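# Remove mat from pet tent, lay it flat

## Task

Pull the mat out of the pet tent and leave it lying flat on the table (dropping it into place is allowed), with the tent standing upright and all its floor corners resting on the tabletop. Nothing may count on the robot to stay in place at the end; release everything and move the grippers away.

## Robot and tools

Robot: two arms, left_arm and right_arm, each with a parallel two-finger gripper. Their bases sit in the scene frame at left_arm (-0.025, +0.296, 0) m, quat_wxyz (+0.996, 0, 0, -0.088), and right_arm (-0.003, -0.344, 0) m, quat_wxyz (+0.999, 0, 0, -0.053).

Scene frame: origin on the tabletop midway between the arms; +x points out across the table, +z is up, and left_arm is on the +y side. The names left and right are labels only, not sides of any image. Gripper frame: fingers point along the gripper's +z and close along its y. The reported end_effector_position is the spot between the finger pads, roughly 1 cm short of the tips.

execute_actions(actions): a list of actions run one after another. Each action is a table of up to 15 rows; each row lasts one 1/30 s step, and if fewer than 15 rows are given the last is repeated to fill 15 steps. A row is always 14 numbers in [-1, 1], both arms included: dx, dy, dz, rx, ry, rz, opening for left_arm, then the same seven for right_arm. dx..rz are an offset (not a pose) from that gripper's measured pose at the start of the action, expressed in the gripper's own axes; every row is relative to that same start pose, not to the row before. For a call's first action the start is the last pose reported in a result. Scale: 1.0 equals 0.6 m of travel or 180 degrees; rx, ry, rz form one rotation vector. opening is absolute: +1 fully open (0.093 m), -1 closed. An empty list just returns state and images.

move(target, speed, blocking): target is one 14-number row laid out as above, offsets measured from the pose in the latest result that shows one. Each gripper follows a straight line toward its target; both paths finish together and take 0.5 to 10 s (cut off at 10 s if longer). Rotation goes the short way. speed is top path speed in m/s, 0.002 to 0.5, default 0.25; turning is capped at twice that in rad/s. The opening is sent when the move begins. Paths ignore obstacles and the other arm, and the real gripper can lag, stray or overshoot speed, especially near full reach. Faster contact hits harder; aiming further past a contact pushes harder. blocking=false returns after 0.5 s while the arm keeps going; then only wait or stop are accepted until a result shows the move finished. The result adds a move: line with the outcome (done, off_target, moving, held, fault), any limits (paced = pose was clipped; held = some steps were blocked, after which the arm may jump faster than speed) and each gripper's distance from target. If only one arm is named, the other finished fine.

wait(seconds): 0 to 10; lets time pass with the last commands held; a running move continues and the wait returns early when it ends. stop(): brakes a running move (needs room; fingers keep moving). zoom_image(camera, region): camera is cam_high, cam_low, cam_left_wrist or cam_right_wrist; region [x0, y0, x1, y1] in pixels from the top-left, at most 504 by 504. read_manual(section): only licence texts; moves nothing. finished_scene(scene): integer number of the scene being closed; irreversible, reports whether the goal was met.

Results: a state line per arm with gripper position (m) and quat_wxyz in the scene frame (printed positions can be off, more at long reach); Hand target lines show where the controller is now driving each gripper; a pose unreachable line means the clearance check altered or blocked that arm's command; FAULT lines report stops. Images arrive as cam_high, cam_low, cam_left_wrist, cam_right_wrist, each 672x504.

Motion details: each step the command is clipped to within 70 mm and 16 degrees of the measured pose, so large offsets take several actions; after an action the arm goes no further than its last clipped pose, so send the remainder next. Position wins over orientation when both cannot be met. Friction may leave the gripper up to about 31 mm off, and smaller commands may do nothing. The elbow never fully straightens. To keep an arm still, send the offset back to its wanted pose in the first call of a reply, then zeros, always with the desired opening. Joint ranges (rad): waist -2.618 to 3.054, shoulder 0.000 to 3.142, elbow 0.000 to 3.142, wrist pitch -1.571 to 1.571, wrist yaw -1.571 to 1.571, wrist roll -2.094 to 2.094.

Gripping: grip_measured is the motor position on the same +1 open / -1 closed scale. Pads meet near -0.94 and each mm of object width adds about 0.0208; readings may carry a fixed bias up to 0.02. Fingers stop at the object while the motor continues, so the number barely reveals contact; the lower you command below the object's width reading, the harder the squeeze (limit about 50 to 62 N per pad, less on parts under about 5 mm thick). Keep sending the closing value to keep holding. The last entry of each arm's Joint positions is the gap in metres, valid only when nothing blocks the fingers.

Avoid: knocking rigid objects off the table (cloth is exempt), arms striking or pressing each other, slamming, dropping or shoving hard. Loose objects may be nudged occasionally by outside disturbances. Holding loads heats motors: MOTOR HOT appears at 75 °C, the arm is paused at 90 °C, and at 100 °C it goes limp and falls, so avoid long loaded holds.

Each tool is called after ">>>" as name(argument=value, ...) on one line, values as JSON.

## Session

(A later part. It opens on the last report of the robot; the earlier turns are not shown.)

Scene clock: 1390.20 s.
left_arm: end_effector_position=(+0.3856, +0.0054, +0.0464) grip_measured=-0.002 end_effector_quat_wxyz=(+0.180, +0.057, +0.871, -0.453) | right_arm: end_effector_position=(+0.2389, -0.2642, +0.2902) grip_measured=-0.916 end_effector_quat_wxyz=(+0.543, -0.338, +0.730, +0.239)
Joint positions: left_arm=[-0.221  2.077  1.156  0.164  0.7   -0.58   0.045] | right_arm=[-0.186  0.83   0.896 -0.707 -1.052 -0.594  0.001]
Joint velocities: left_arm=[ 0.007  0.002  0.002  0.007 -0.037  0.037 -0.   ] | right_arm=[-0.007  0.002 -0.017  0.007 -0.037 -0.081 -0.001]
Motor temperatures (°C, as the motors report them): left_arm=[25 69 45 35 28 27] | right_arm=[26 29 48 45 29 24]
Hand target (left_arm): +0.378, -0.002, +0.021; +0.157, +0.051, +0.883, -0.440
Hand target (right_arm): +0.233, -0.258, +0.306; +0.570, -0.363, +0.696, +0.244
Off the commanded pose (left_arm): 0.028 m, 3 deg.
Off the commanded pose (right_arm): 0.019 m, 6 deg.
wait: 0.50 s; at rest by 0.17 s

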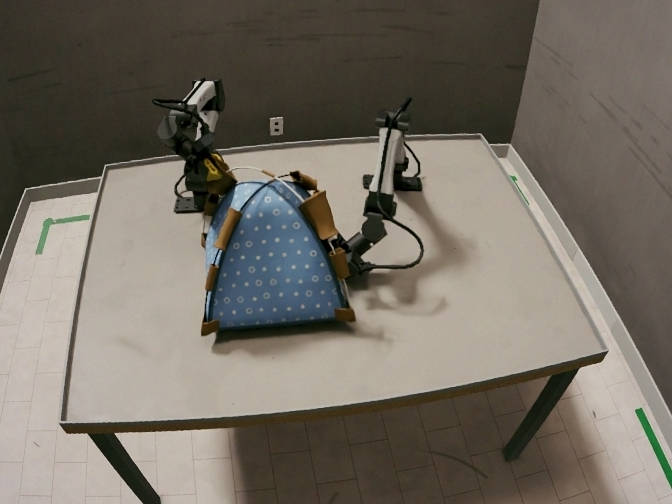

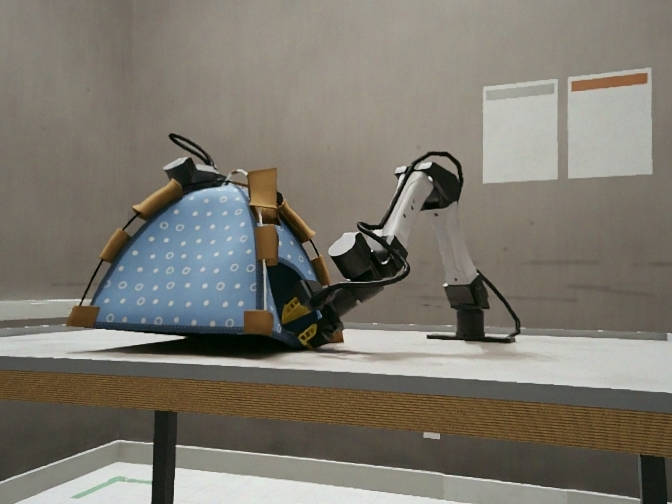

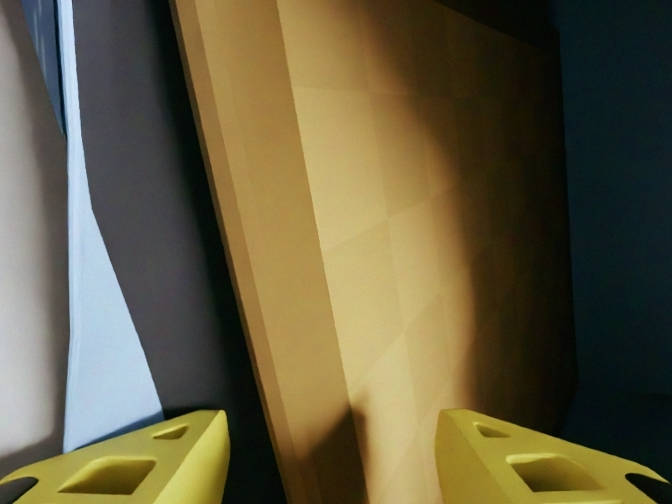

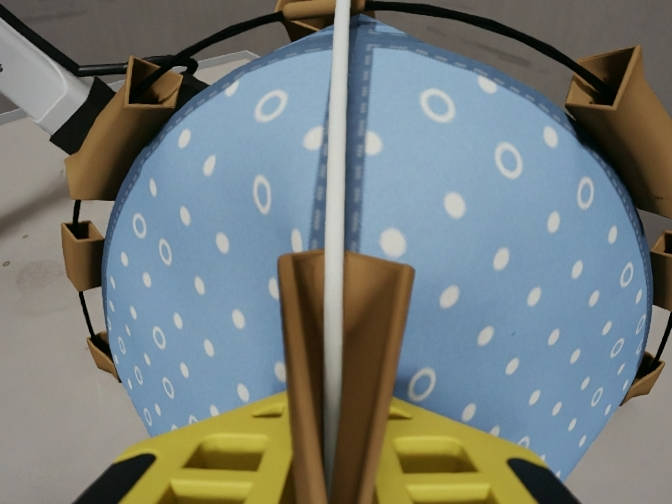

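>>> execute_actions(actions=[[[0.01,0.008,0.02,0,0,0,0.0,-0.0252,0.0093,-0.0053,-0.0064,-0.0208,-0.019,-1],[0.012,0.001,0.03,0,0,0,0.0,-0.0252,0.0093,-0.0053,-0.0064,-0.0208,-0.019,-1],[0.014,-0.006,0.038,0,0,0,0.0,-0.0252,0.0093,-0.0053,-0.0064,-0.0208,-0.019,-1],[0.016,-0.013,0.046,0,0,0,0.0,-0.0252,0.0093,-0.0053,-0.0064,-0.0208,-0.019,-1],[0.018,-0.02,0.054,0,0,0,0.0,-0.0252,0.0093,-0.0053,-0.0064,-0.0208,-0.019,-1],[0.0193,-0.0257,0.0623,0,0,0,0.0,-0.0252,0.0093,-0.0053,-0.0064,-0.0208,-0.019,-1]]])

>>> wait(seconds=0.5)

Scene clock: 1404.10 s.
left_arm: end_effector_position=(+0.3830, -0.0280, +0.0491) grip_measured=-0.002 end_effector_quat_wxyz=(+0.197, +0.062, +0.865, -0.456) | right_arm: end_effector_position=(+0.2409, -0.2668, +0.2882) grip_measured=-0.916 end_effector_quat_wxyz=(+0.541, -0.333, +0.737, +0.231)
Joint positions: left_arm=[-0.301  2.102  1.172  0.252  0.634 -0.645  0.045] | right_arm=[-0.186  0.83   0.896 -0.707 -1.029 -0.59   0.001]
Joint velocities: left_arm=[ 0.002  0.007 -0.007  0.022 -0.022 -0.037 -0.   ] | right_arm=[-0.017  0.007 -0.002 -0.007  0.022 -0.066 -0.   ]
Motor temperatures (°C, as the motors report them): left_arm=[26 65 46 36 27 27] | right_arm=[26 29 48 45 29 24]
Hand target (left_arm): +0.380, -0.035, +0.035; +0.181, +0.056, +0.871, -0.453
Hand target (right_arm): +0.235, -0.260, +0.305; +0.568, -0.359, +0.701, +0.240
Off the commanded pose (left_arm): 0.016 m, 2 deg.
Off the commanded pose (right_arm): 0.020 m, 6 deg.

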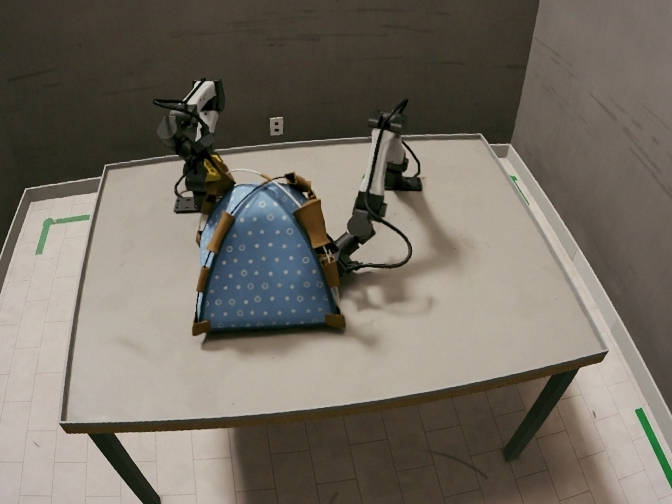

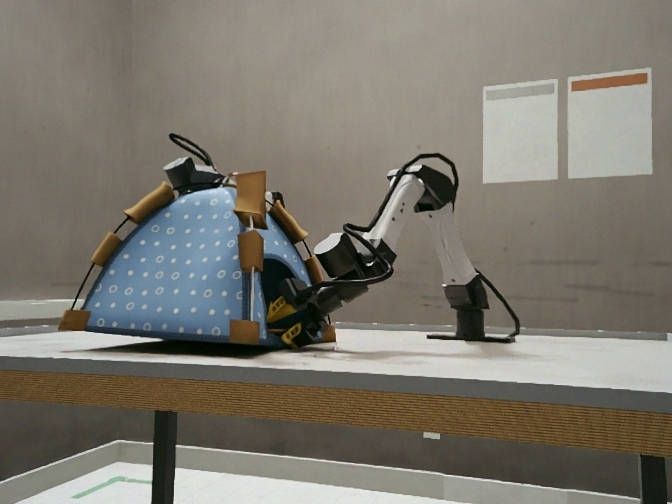

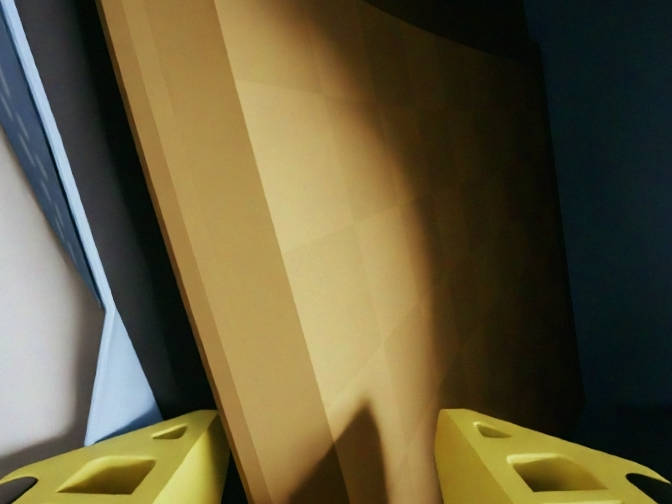

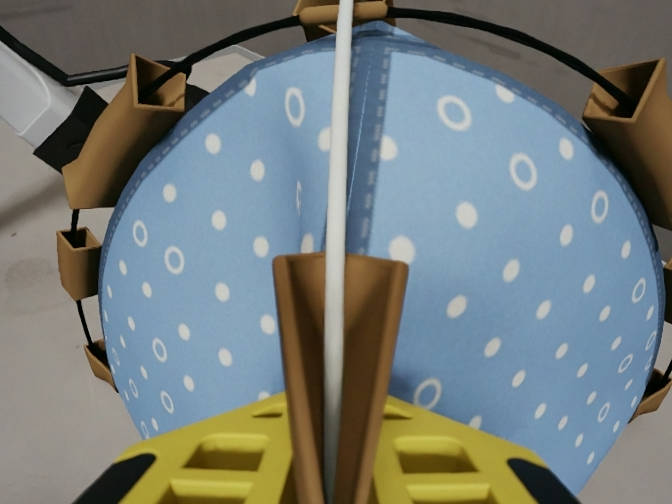

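Scene clock: 1404.60 s.
left_arm: end_effector_position=(+0.3832, -0.0280, +0.0491) grip_measured=-0.002 end_effector_quat_wxyz=(+0.197, +0.059, +0.866, -0.457) | right_arm: end_effector_position=(+0.2410, -0.2669, +0.2882) grip_measured=-0.916 end_effector_quat_wxyz=(+0.541, -0.333, +0.737, +0.231)
Joint positions: left_arm=[-0.301  2.102  1.172  0.252  0.633 -0.652  0.045] | right_arm=[-0.186  0.83   0.896 -0.707 -1.029 -0.59   0.001]
Joint velocities: left_arm=[-0.002 -0.012  0.002 -0.066  0.037 -0.037 -0.   ] | right_arm=[ 0.007 -0.007  0.007 -0.037 -0.022  0.037  0.   ]
Motor temperatures (°C, as the motors report them): left_arm=[26 65 46 36 27 27] | right_arm=[26 29 48 45 29 24]
Hand target (left_arm): +0.380, -0.035, +0.035; +0.180, +0.056, +0.871, -0.453
Hand target (right_arm): +0.235, -0.260, +0.305; +0.568, -0.359, +0.701, +0.240
Off the commanded pose (left_arm): 0.016 m, 2 deg.
Off the commanded pose (right_arm): 0.020 m, 6 deg.
wait: 0.50 s; at rest by 0.17 s

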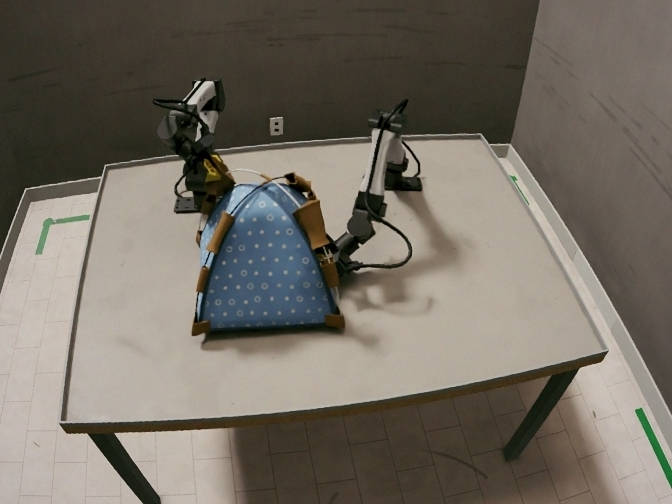

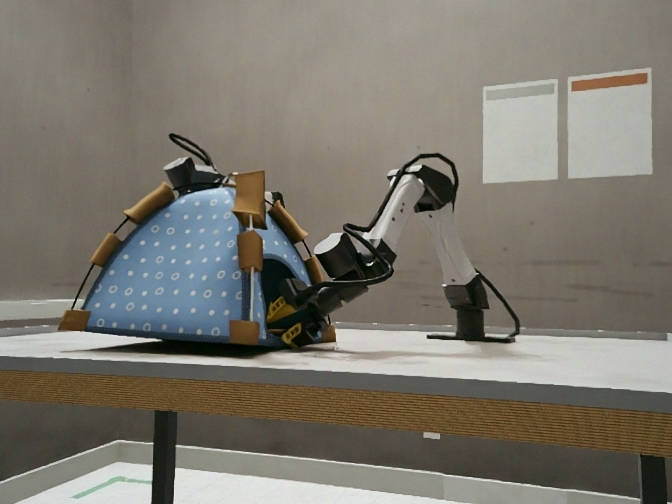

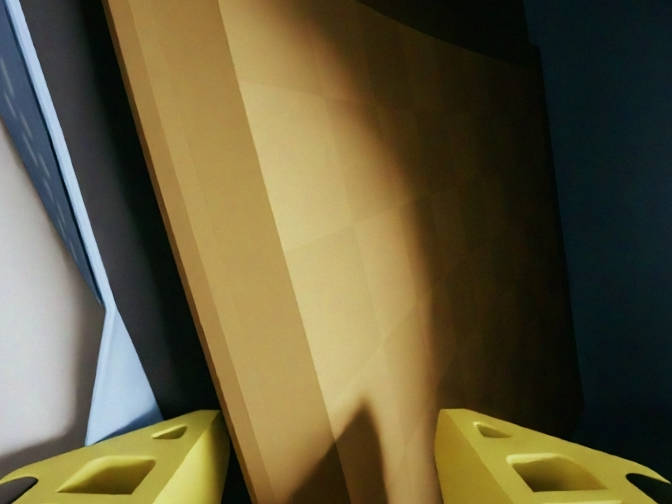

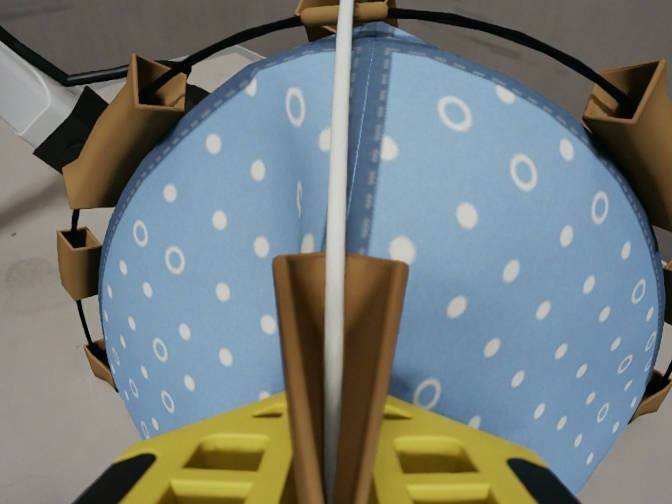

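>>> zoom_image(camera="cam_left_wrist", region=[120, 340, 340, 504])

Region (120, 340, 340, 504) of cam_left_wrist's 672x504 image, scaled by 2.291, with more detail than that image has; it fills the top 376 rows of this view, and the rest is white.

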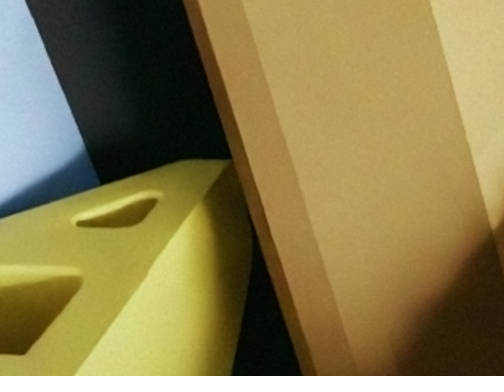

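>>> execute_actions(actions=[[[0.01,0.008,0.02,0,0,0,0.0,-0.0311,0.018,-0.0068,-0.0158,-0.0279,-0.0228,-1],[0.012,0.001,0.03,0,0,0,0.0,-0.0311,0.018,-0.0068,-0.0158,-0.0279,-0.0228,-1],[0.014,-0.006,0.038,0,0,0,0.0,-0.0311,0.018,-0.0068,-0.0158,-0.0279,-0.0228,-1],[0.016,-0.013,0.046,0,0,0,0.0,-0.0311,0.018,-0.0068,-0.0158,-0.0279,-0.0228,-1],[0.018,-0.02,0.054,0,0,0,0.0,-0.0311,0.018,-0.0068,-0.0158,-0.0279,-0.0228,-1],[0.0207,-0.0253,0.062,0,0,0,0.0,-0.0311,0.018,-0.0068,-0.0158,-0.0279,-0.0228,-1]]])

>>> wait(seconds=0.5)

Scene clock: 1434.27 s.
left_arm: end_effector_position=(+0.3840, -0.0582, +0.0513) grip_measured=-0.002 end_effector_quat_wxyz=(+0.218, +0.060, +0.861, -0.456) | right_arm: end_effector_position=(+0.2413, -0.2683, +0.2883) grip_measured=-0.916 end_effector_quat_wxyz=(+0.542, -0.331, +0.738, +0.230)
Joint positions: left_arm=[-0.372  2.136  1.206  0.318  0.553 -0.703  0.045] | right_arm=[-0.193  0.83   0.896 -0.707 -1.031 -0.59   0.001]
Joint velocities: left_arm=[-0.002  0.007  0.002  0.022 -0.095 -0.051  0.   ] | right_arm=[ 0.002 -0.002  0.002 -0.007 -0.051 -0.051 -0.   ]
Motor temperatures (°C, as the motors report them): left_arm=[26 64 48 38 27 27] | right_arm=[26 29 49 45 30 24]
Hand target (left_arm): +0.377, -0.068, +0.037; +0.197, +0.059, +0.865, -0.457
Hand target (right_arm): +0.233, -0.259, +0.306; +0.570, -0.364, +0.696, +0.242
Off the commanded pose (left_arm): 0.018 m, 3 deg.
Off the commanded pose (right_arm): 0.023 m, 7 deg.

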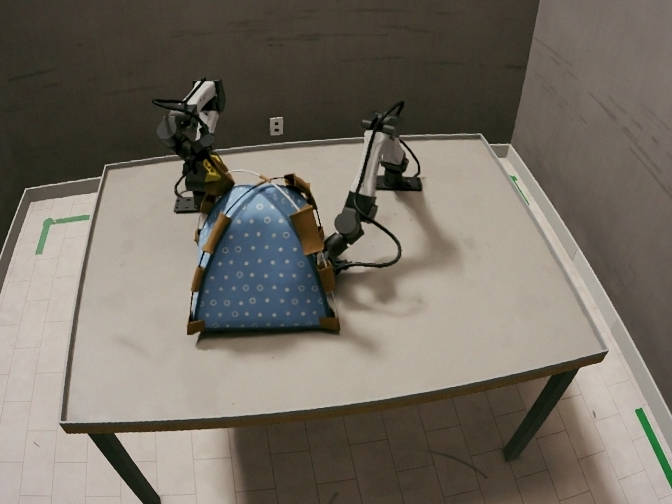

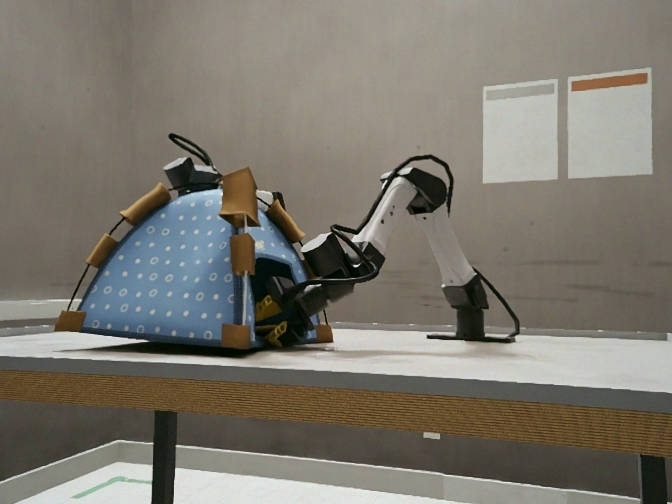

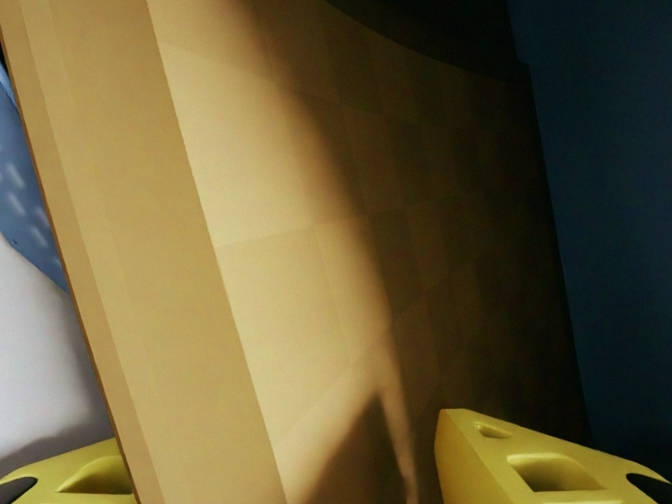

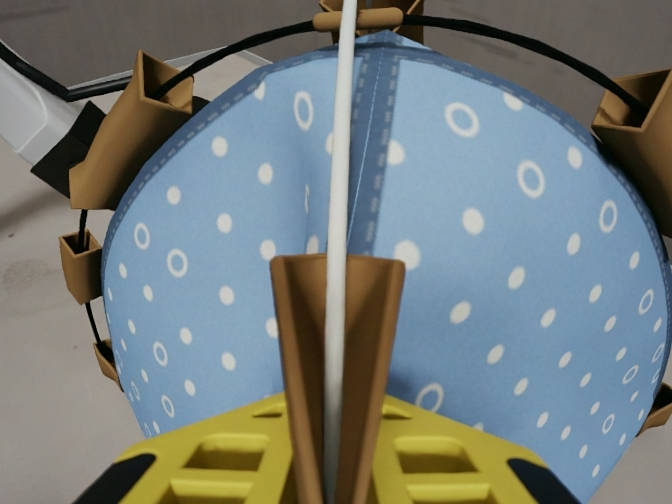

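Scene clock: 1434.77 s.
left_arm: end_effector_position=(+0.3842, -0.0581, +0.0513) grip_measured=-0.002 end_effector_quat_wxyz=(+0.217, +0.057, +0.861, -0.456) | right_arm: end_effector_position=(+0.2413, -0.2683, +0.2883) grip_measured=-0.916 end_effector_quat_wxyz=(+0.542, -0.331, +0.738, +0.230)
Joint positions: left_arm=[-0.372  2.136  1.206  0.318  0.551 -0.708  0.045] | right_arm=[-0.193  0.83   0.896 -0.707 -1.031 -0.59   0.001]
Joint velocities: left_arm=[ 0.007  0.002 -0.007 -0.007  0.022  0.051 -0.001] | right_arm=[ 0.007 -0.002 -0.017 -0.066  0.007  0.051 -0.   ]
Motor temperatures (°C, as the motors report them): left_arm=[26 64 48 38 27 27] | right_arm=[26 29 49 45 30 24]
Hand target (left_arm): +0.377, -0.068, +0.037; +0.197, +0.059, +0.865, -0.457
Hand target (right_arm): +0.233, -0.259, +0.306; +0.570, -0.364, +0.696, +0.242
Off the commanded pose (left_arm): 0.018 m, 2 deg.
Off the commanded pose (right_arm): 0.023 m, 7 deg.
wait: 0.50 s; at rest by 0.17 s

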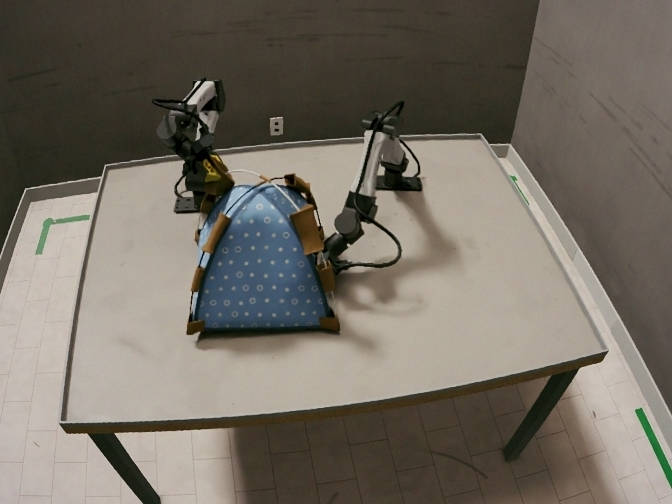

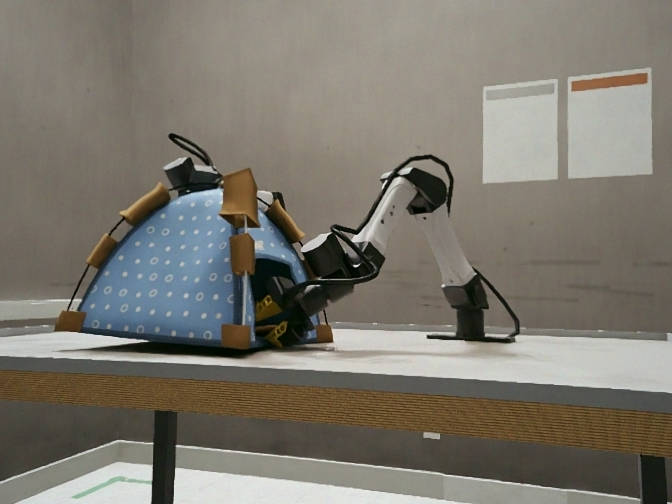

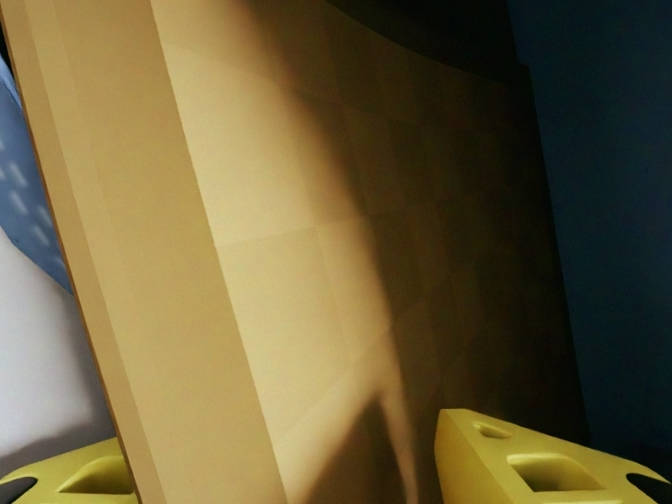

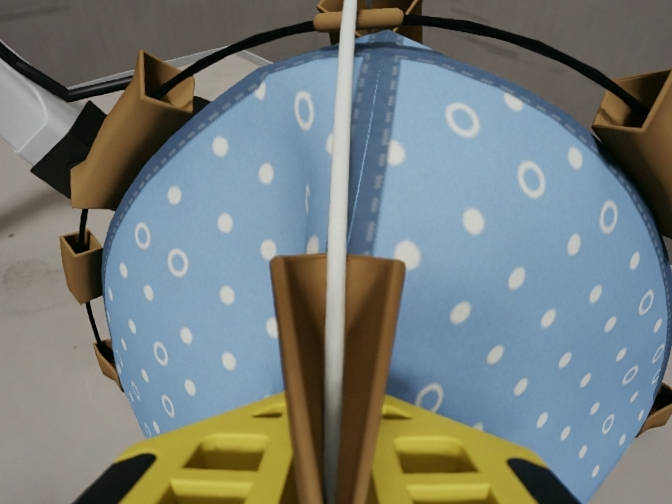

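>>> execute_actions(actions=[[[0,0,0.01,0,0,0,-0.3,-0.0311,0.018,-0.0068,-0.0158,-0.0279,-0.0228,-1],[0,0,0.01,0,0,0,-0.5,-0.0311,0.018,-0.0068,-0.0158,-0.0279,-0.0228,-1],[0,0,0.01,0,0,0,-0.7,-0.0311,0.018,-0.0068,-0.0158,-0.0279,-0.0228,-1],[0,0,0.01,0,0,0,-0.85,-0.0311,0.018,-0.0068,-0.0158,-0.0279,-0.0228,-1],[0,0,0.01,0,0,0,-1,-0.0311,0.018,-0.0068,-0.0158,-0.0279,-0.0228,-1]]])

>>> wait(seconds=0.5)

Scene clock: 1444.53 s.
left_arm: end_effector_position=(+0.3887, -0.0581, +0.0542) grip_measured=-0.978 end_effector_quat_wxyz=(+0.229, +0.056, +0.859, -0.455) | right_arm: end_effector_position=(+0.2406, -0.2684, +0.2895) grip_measured=-0.916 end_effector_quat_wxyz=(+0.543, -0.331, +0.735, +0.233)
Joint positions: left_arm=[-0.372  2.136  1.21   0.331  0.535 -0.708  0.   ] | right_arm=[-0.2    0.83   0.896 -0.707 -1.045 -0.59   0.001]
Joint velocities: left_arm=[-0.012 -0.002  0.012 -0.022  0.022  0.007  0.   ] | right_arm=[-0.007 -0.017  0.007 -0.007 -0.066  0.066  0.   ]
Motor temperatures (°C, as the motors report them): left_arm=[26 65 49 38 27 27] | right_arm=[26 29 49 45 30 24]
Hand target (left_arm): +0.386, -0.063, +0.048; +0.217, +0.057, +0.861, -0.456
Hand target (right_arm): +0.233, -0.260, +0.306; +0.571, -0.361, +0.697, +0.241
Off the commanded pose (left_arm): 0.008 m, 1 deg.
Off the commanded pose (right_arm): 0.021 m, 7 deg.

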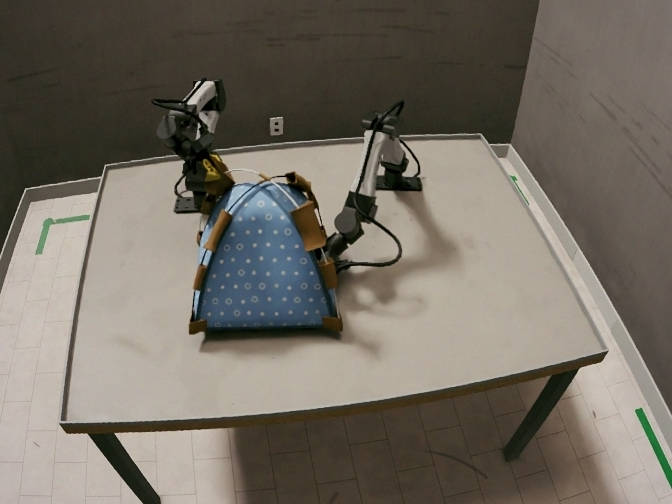

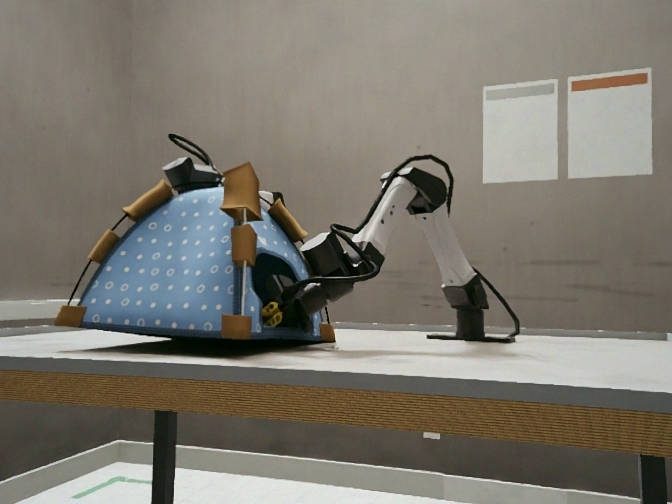

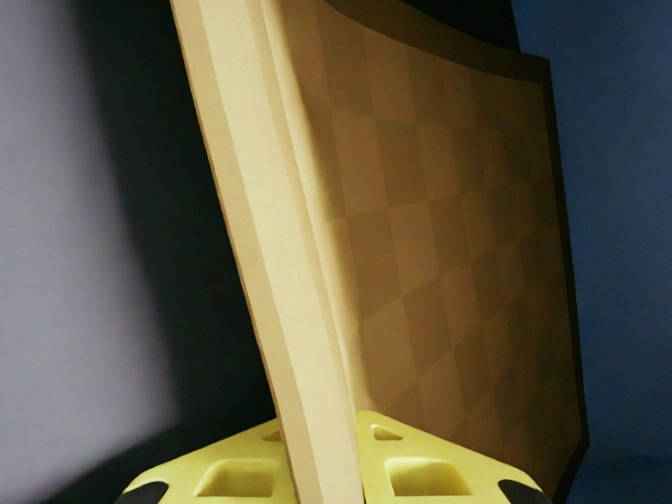

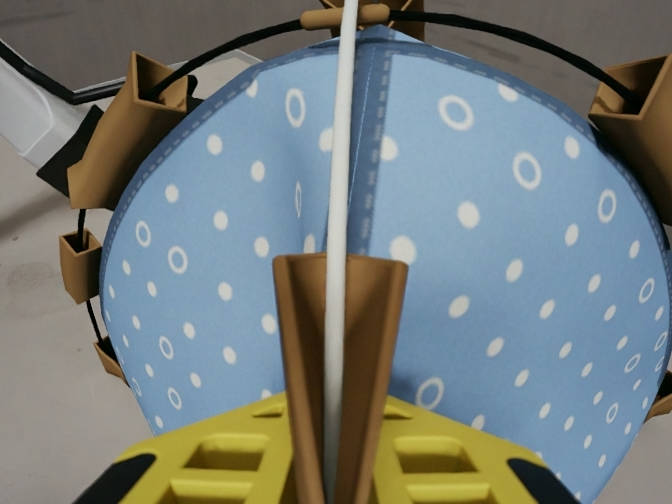

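Scene clock: 1445.03 s.
left_arm: end_effector_position=(+0.3887, -0.0581, +0.0542) grip_measured=-0.978 end_effector_quat_wxyz=(+0.229, +0.056, +0.859, -0.455) | right_arm: end_effector_position=(+0.2406, -0.2683, +0.2895) grip_measured=-0.916 end_effector_quat_wxyz=(+0.543, -0.331, +0.735, +0.234)
Joint positions: left_arm=[-0.372  2.136  1.21   0.331  0.535 -0.708  0.   ] | right_arm=[-0.2    0.83   0.896 -0.707 -1.045 -0.59   0.001]
Joint velocities: left_arm=[-0.002 -0.027 -0.002 -0.007 -0.081  0.022  0.   ] | right_arm=[ 0.007  0.002 -0.002  0.051 -0.022  0.007  0.001]
Motor temperatures (°C, as the motors report them): left_arm=[26 65 49 38 27 27] | right_arm=[26 29 49 45 30 24]
Hand target (left_arm): +0.386, -0.063, +0.048; +0.217, +0.057, +0.861, -0.456
Hand target (right_arm): +0.233, -0.260, +0.306; +0.571, -0.361, +0.697, +0.241
Off the commanded pose (left_arm): 0.008 m, 1 deg.
Off the commanded pose (right_arm): 0.021 m, 7 deg.
wait: 0.50 s; at rest by 0.17 s

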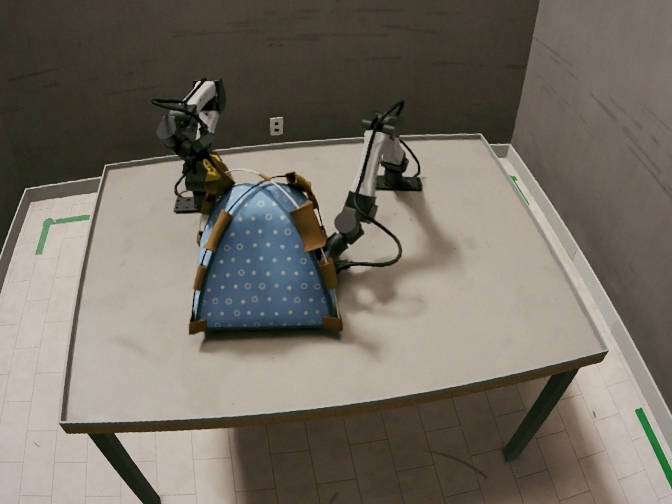

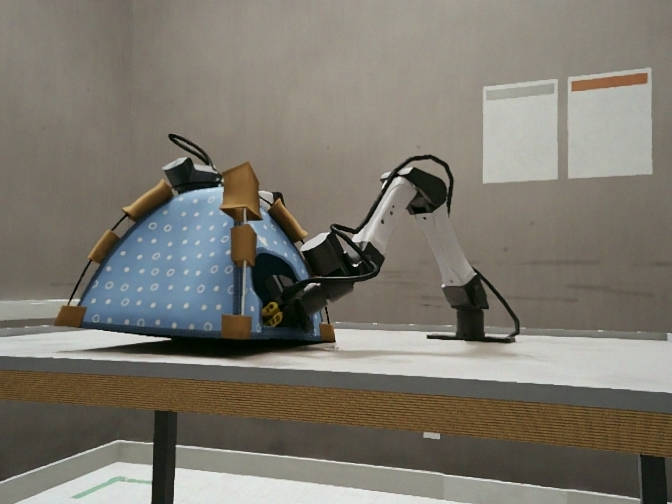

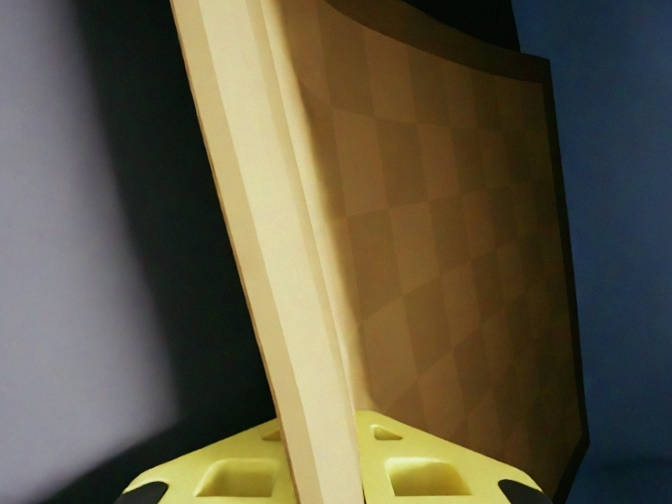

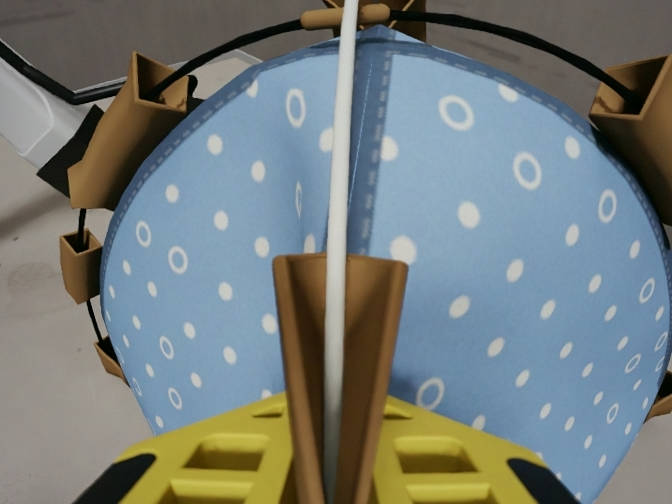

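>>> execute_actions(actions=[[[0,0,-0.02,0,0,0,-1,-0.0311,0.018,-0.0068,-0.0158,-0.0279,-0.0228,-1],[0,0,-0.035,0,0,0,-1,-0.0311,0.018,-0.0068,-0.0158,-0.0279,-0.0228,-1],[0,0,-0.05,0,0,0,-1,-0.0311,0.018,-0.0068,-0.0158,-0.0279,-0.0228,-1],[0,0,-0.065,0,0,0,-1,-0.0311,0.018,-0.0068,-0.0158,-0.0279,-0.0228,-1],[0,0,-0.08,0,0,0,-1,-0.0311,0.018,-0.0068,-0.0158,-0.0279,-0.0228,-1],[0,0,-0.095,0,0,0,-1,-0.0311,0.018,-0.0068,-0.0158,-0.0279,-0.0228,-1],[0,0,-0.11,0,0,0,-1,-0.0311,0.018,-0.0068,-0.0158,-0.0279,-0.0228,-1]]])

>>> wait(seconds=0.5)

Scene clock: 1463.50 s.
left_arm: end_effector_position=(+0.3784, -0.0085, +0.0976) grip_measured=-0.978 end_effector_quat_wxyz=(+0.249, +0.052, +0.852, -0.458) | right_arm: end_effector_position=(+0.2368, -0.2634, +0.2934) grip_measured=-0.916 end_effector_quat_wxyz=(+0.546, -0.338, +0.724, +0.251)
Joint positions: left_arm=[-0.283  1.927  1.07   0.276  0.588 -0.663  0.   ] | right_arm=[-0.2    0.83   0.896 -0.707 -1.089 -0.59   0.001]
Joint velocities: left_arm=[ 0.007 -0.027 -0.012 -0.168  0.007  0.022  0.   ] | right_arm=[ 0.002 -0.012  0.022 -0.007 -0.051  0.037  0.   ]
Motor temperatures (°C, as the motors report them): left_arm=[26 68 49 39 27 27] | right_arm=[26 29 49 45 30 24]
Hand target (left_arm): +0.367, -0.005, +0.086; +0.229, +0.056, +0.859, -0.455
Hand target (right_arm): +0.233, -0.260, +0.308; +0.573, -0.361, +0.694, +0.246
Off the commanded pose (left_arm): 0.017 m, 3 deg.
Off the commanded pose (right_arm): 0.016 m, 6 deg.

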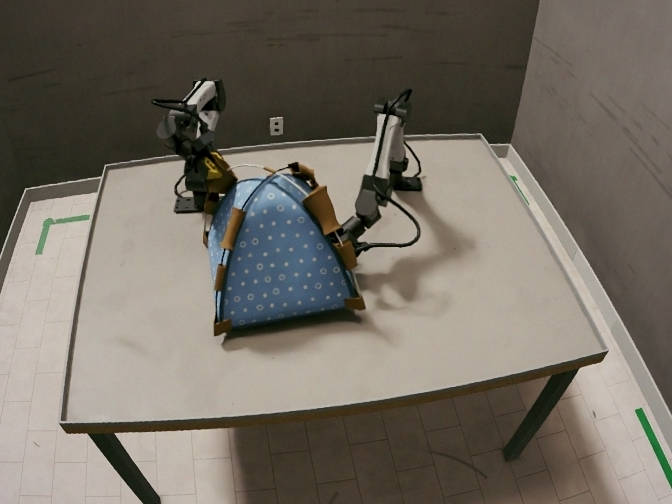

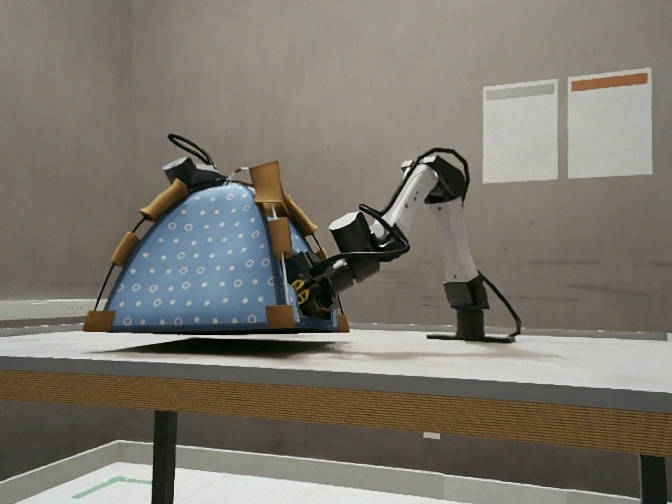

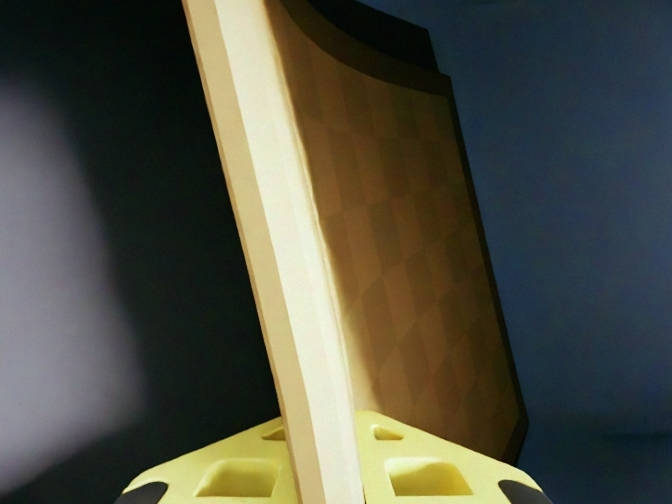

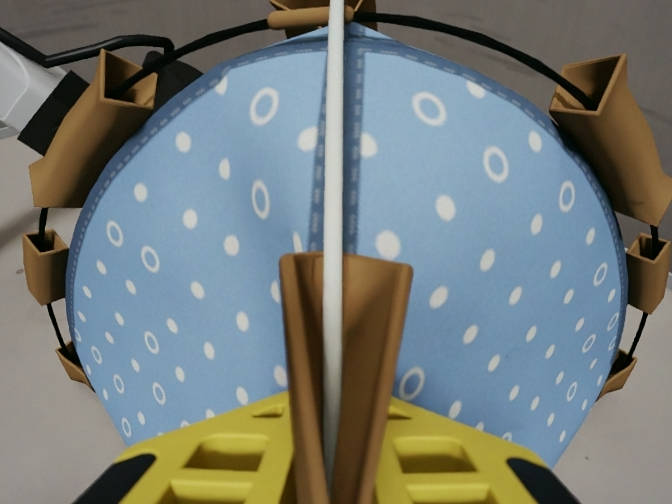

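Scene clock: 1464.00 s.
left_arm: end_effector_position=(+0.3762, -0.0081, +0.0953) grip_measured=-0.978 end_effector_quat_wxyz=(+0.243, +0.053, +0.854, -0.456) | right_arm: end_effector_position=(+0.2367, -0.2633, +0.2935) grip_measured=-0.916 end_effector_quat_wxyz=(+0.546, -0.338, +0.724, +0.251)
Joint positions: left_arm=[-0.283  1.927  1.07   0.262  0.593 -0.658  0.   ] | right_arm=[-0.2    0.83   0.896 -0.707 -1.09  -0.59   0.001]
Joint velocities: left_arm=[-0.002 -0.002 -0.002  0.022 -0.037 -0.037  0.   ] | right_arm=[-0.022  0.002 -0.002 -0.037  0.022 -0.022 -0.   ]
Motor temperatures (°C, as the motors report them): left_arm=[26 68 49 39 27 27] | right_arm=[26 29 49 45 30 24]
Hand target (left_arm): +0.367, -0.005, +0.086; +0.229, +0.056, +0.859, -0.455
Hand target (right_arm): +0.233, -0.260, +0.308; +0.573, -0.361, +0.694, +0.246
Off the commanded pose (left_arm): 0.014 m, 2 deg.
Off the commanded pose (right_arm): 0.016 m, 5 deg.
wait: 0.50 s; at rest by 0.23 s

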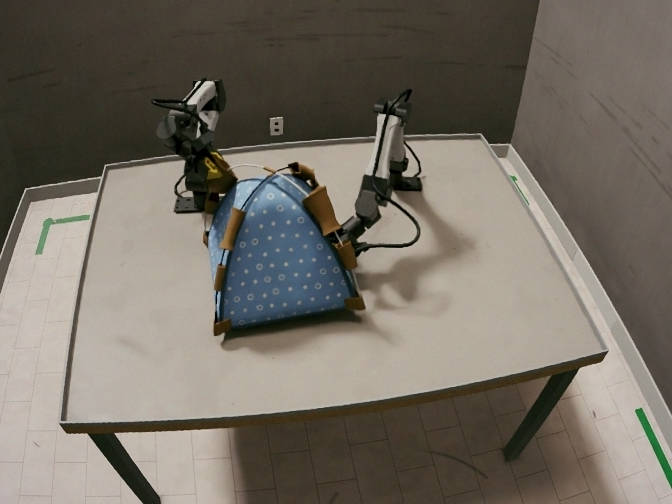

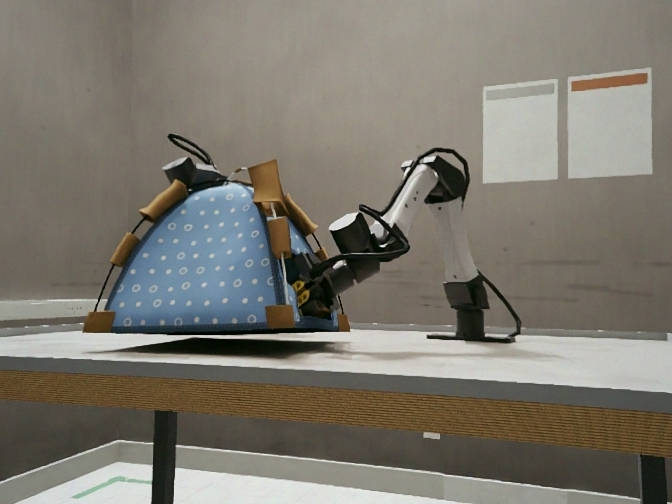

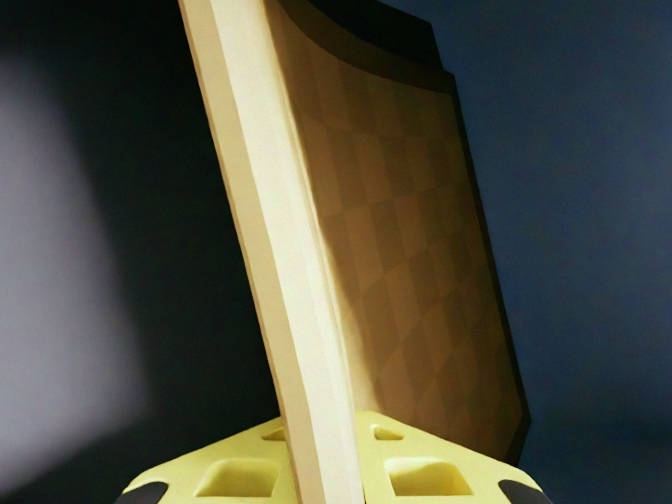

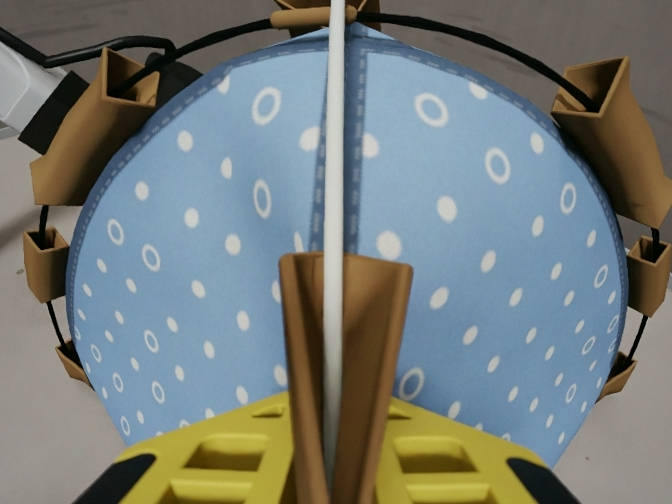

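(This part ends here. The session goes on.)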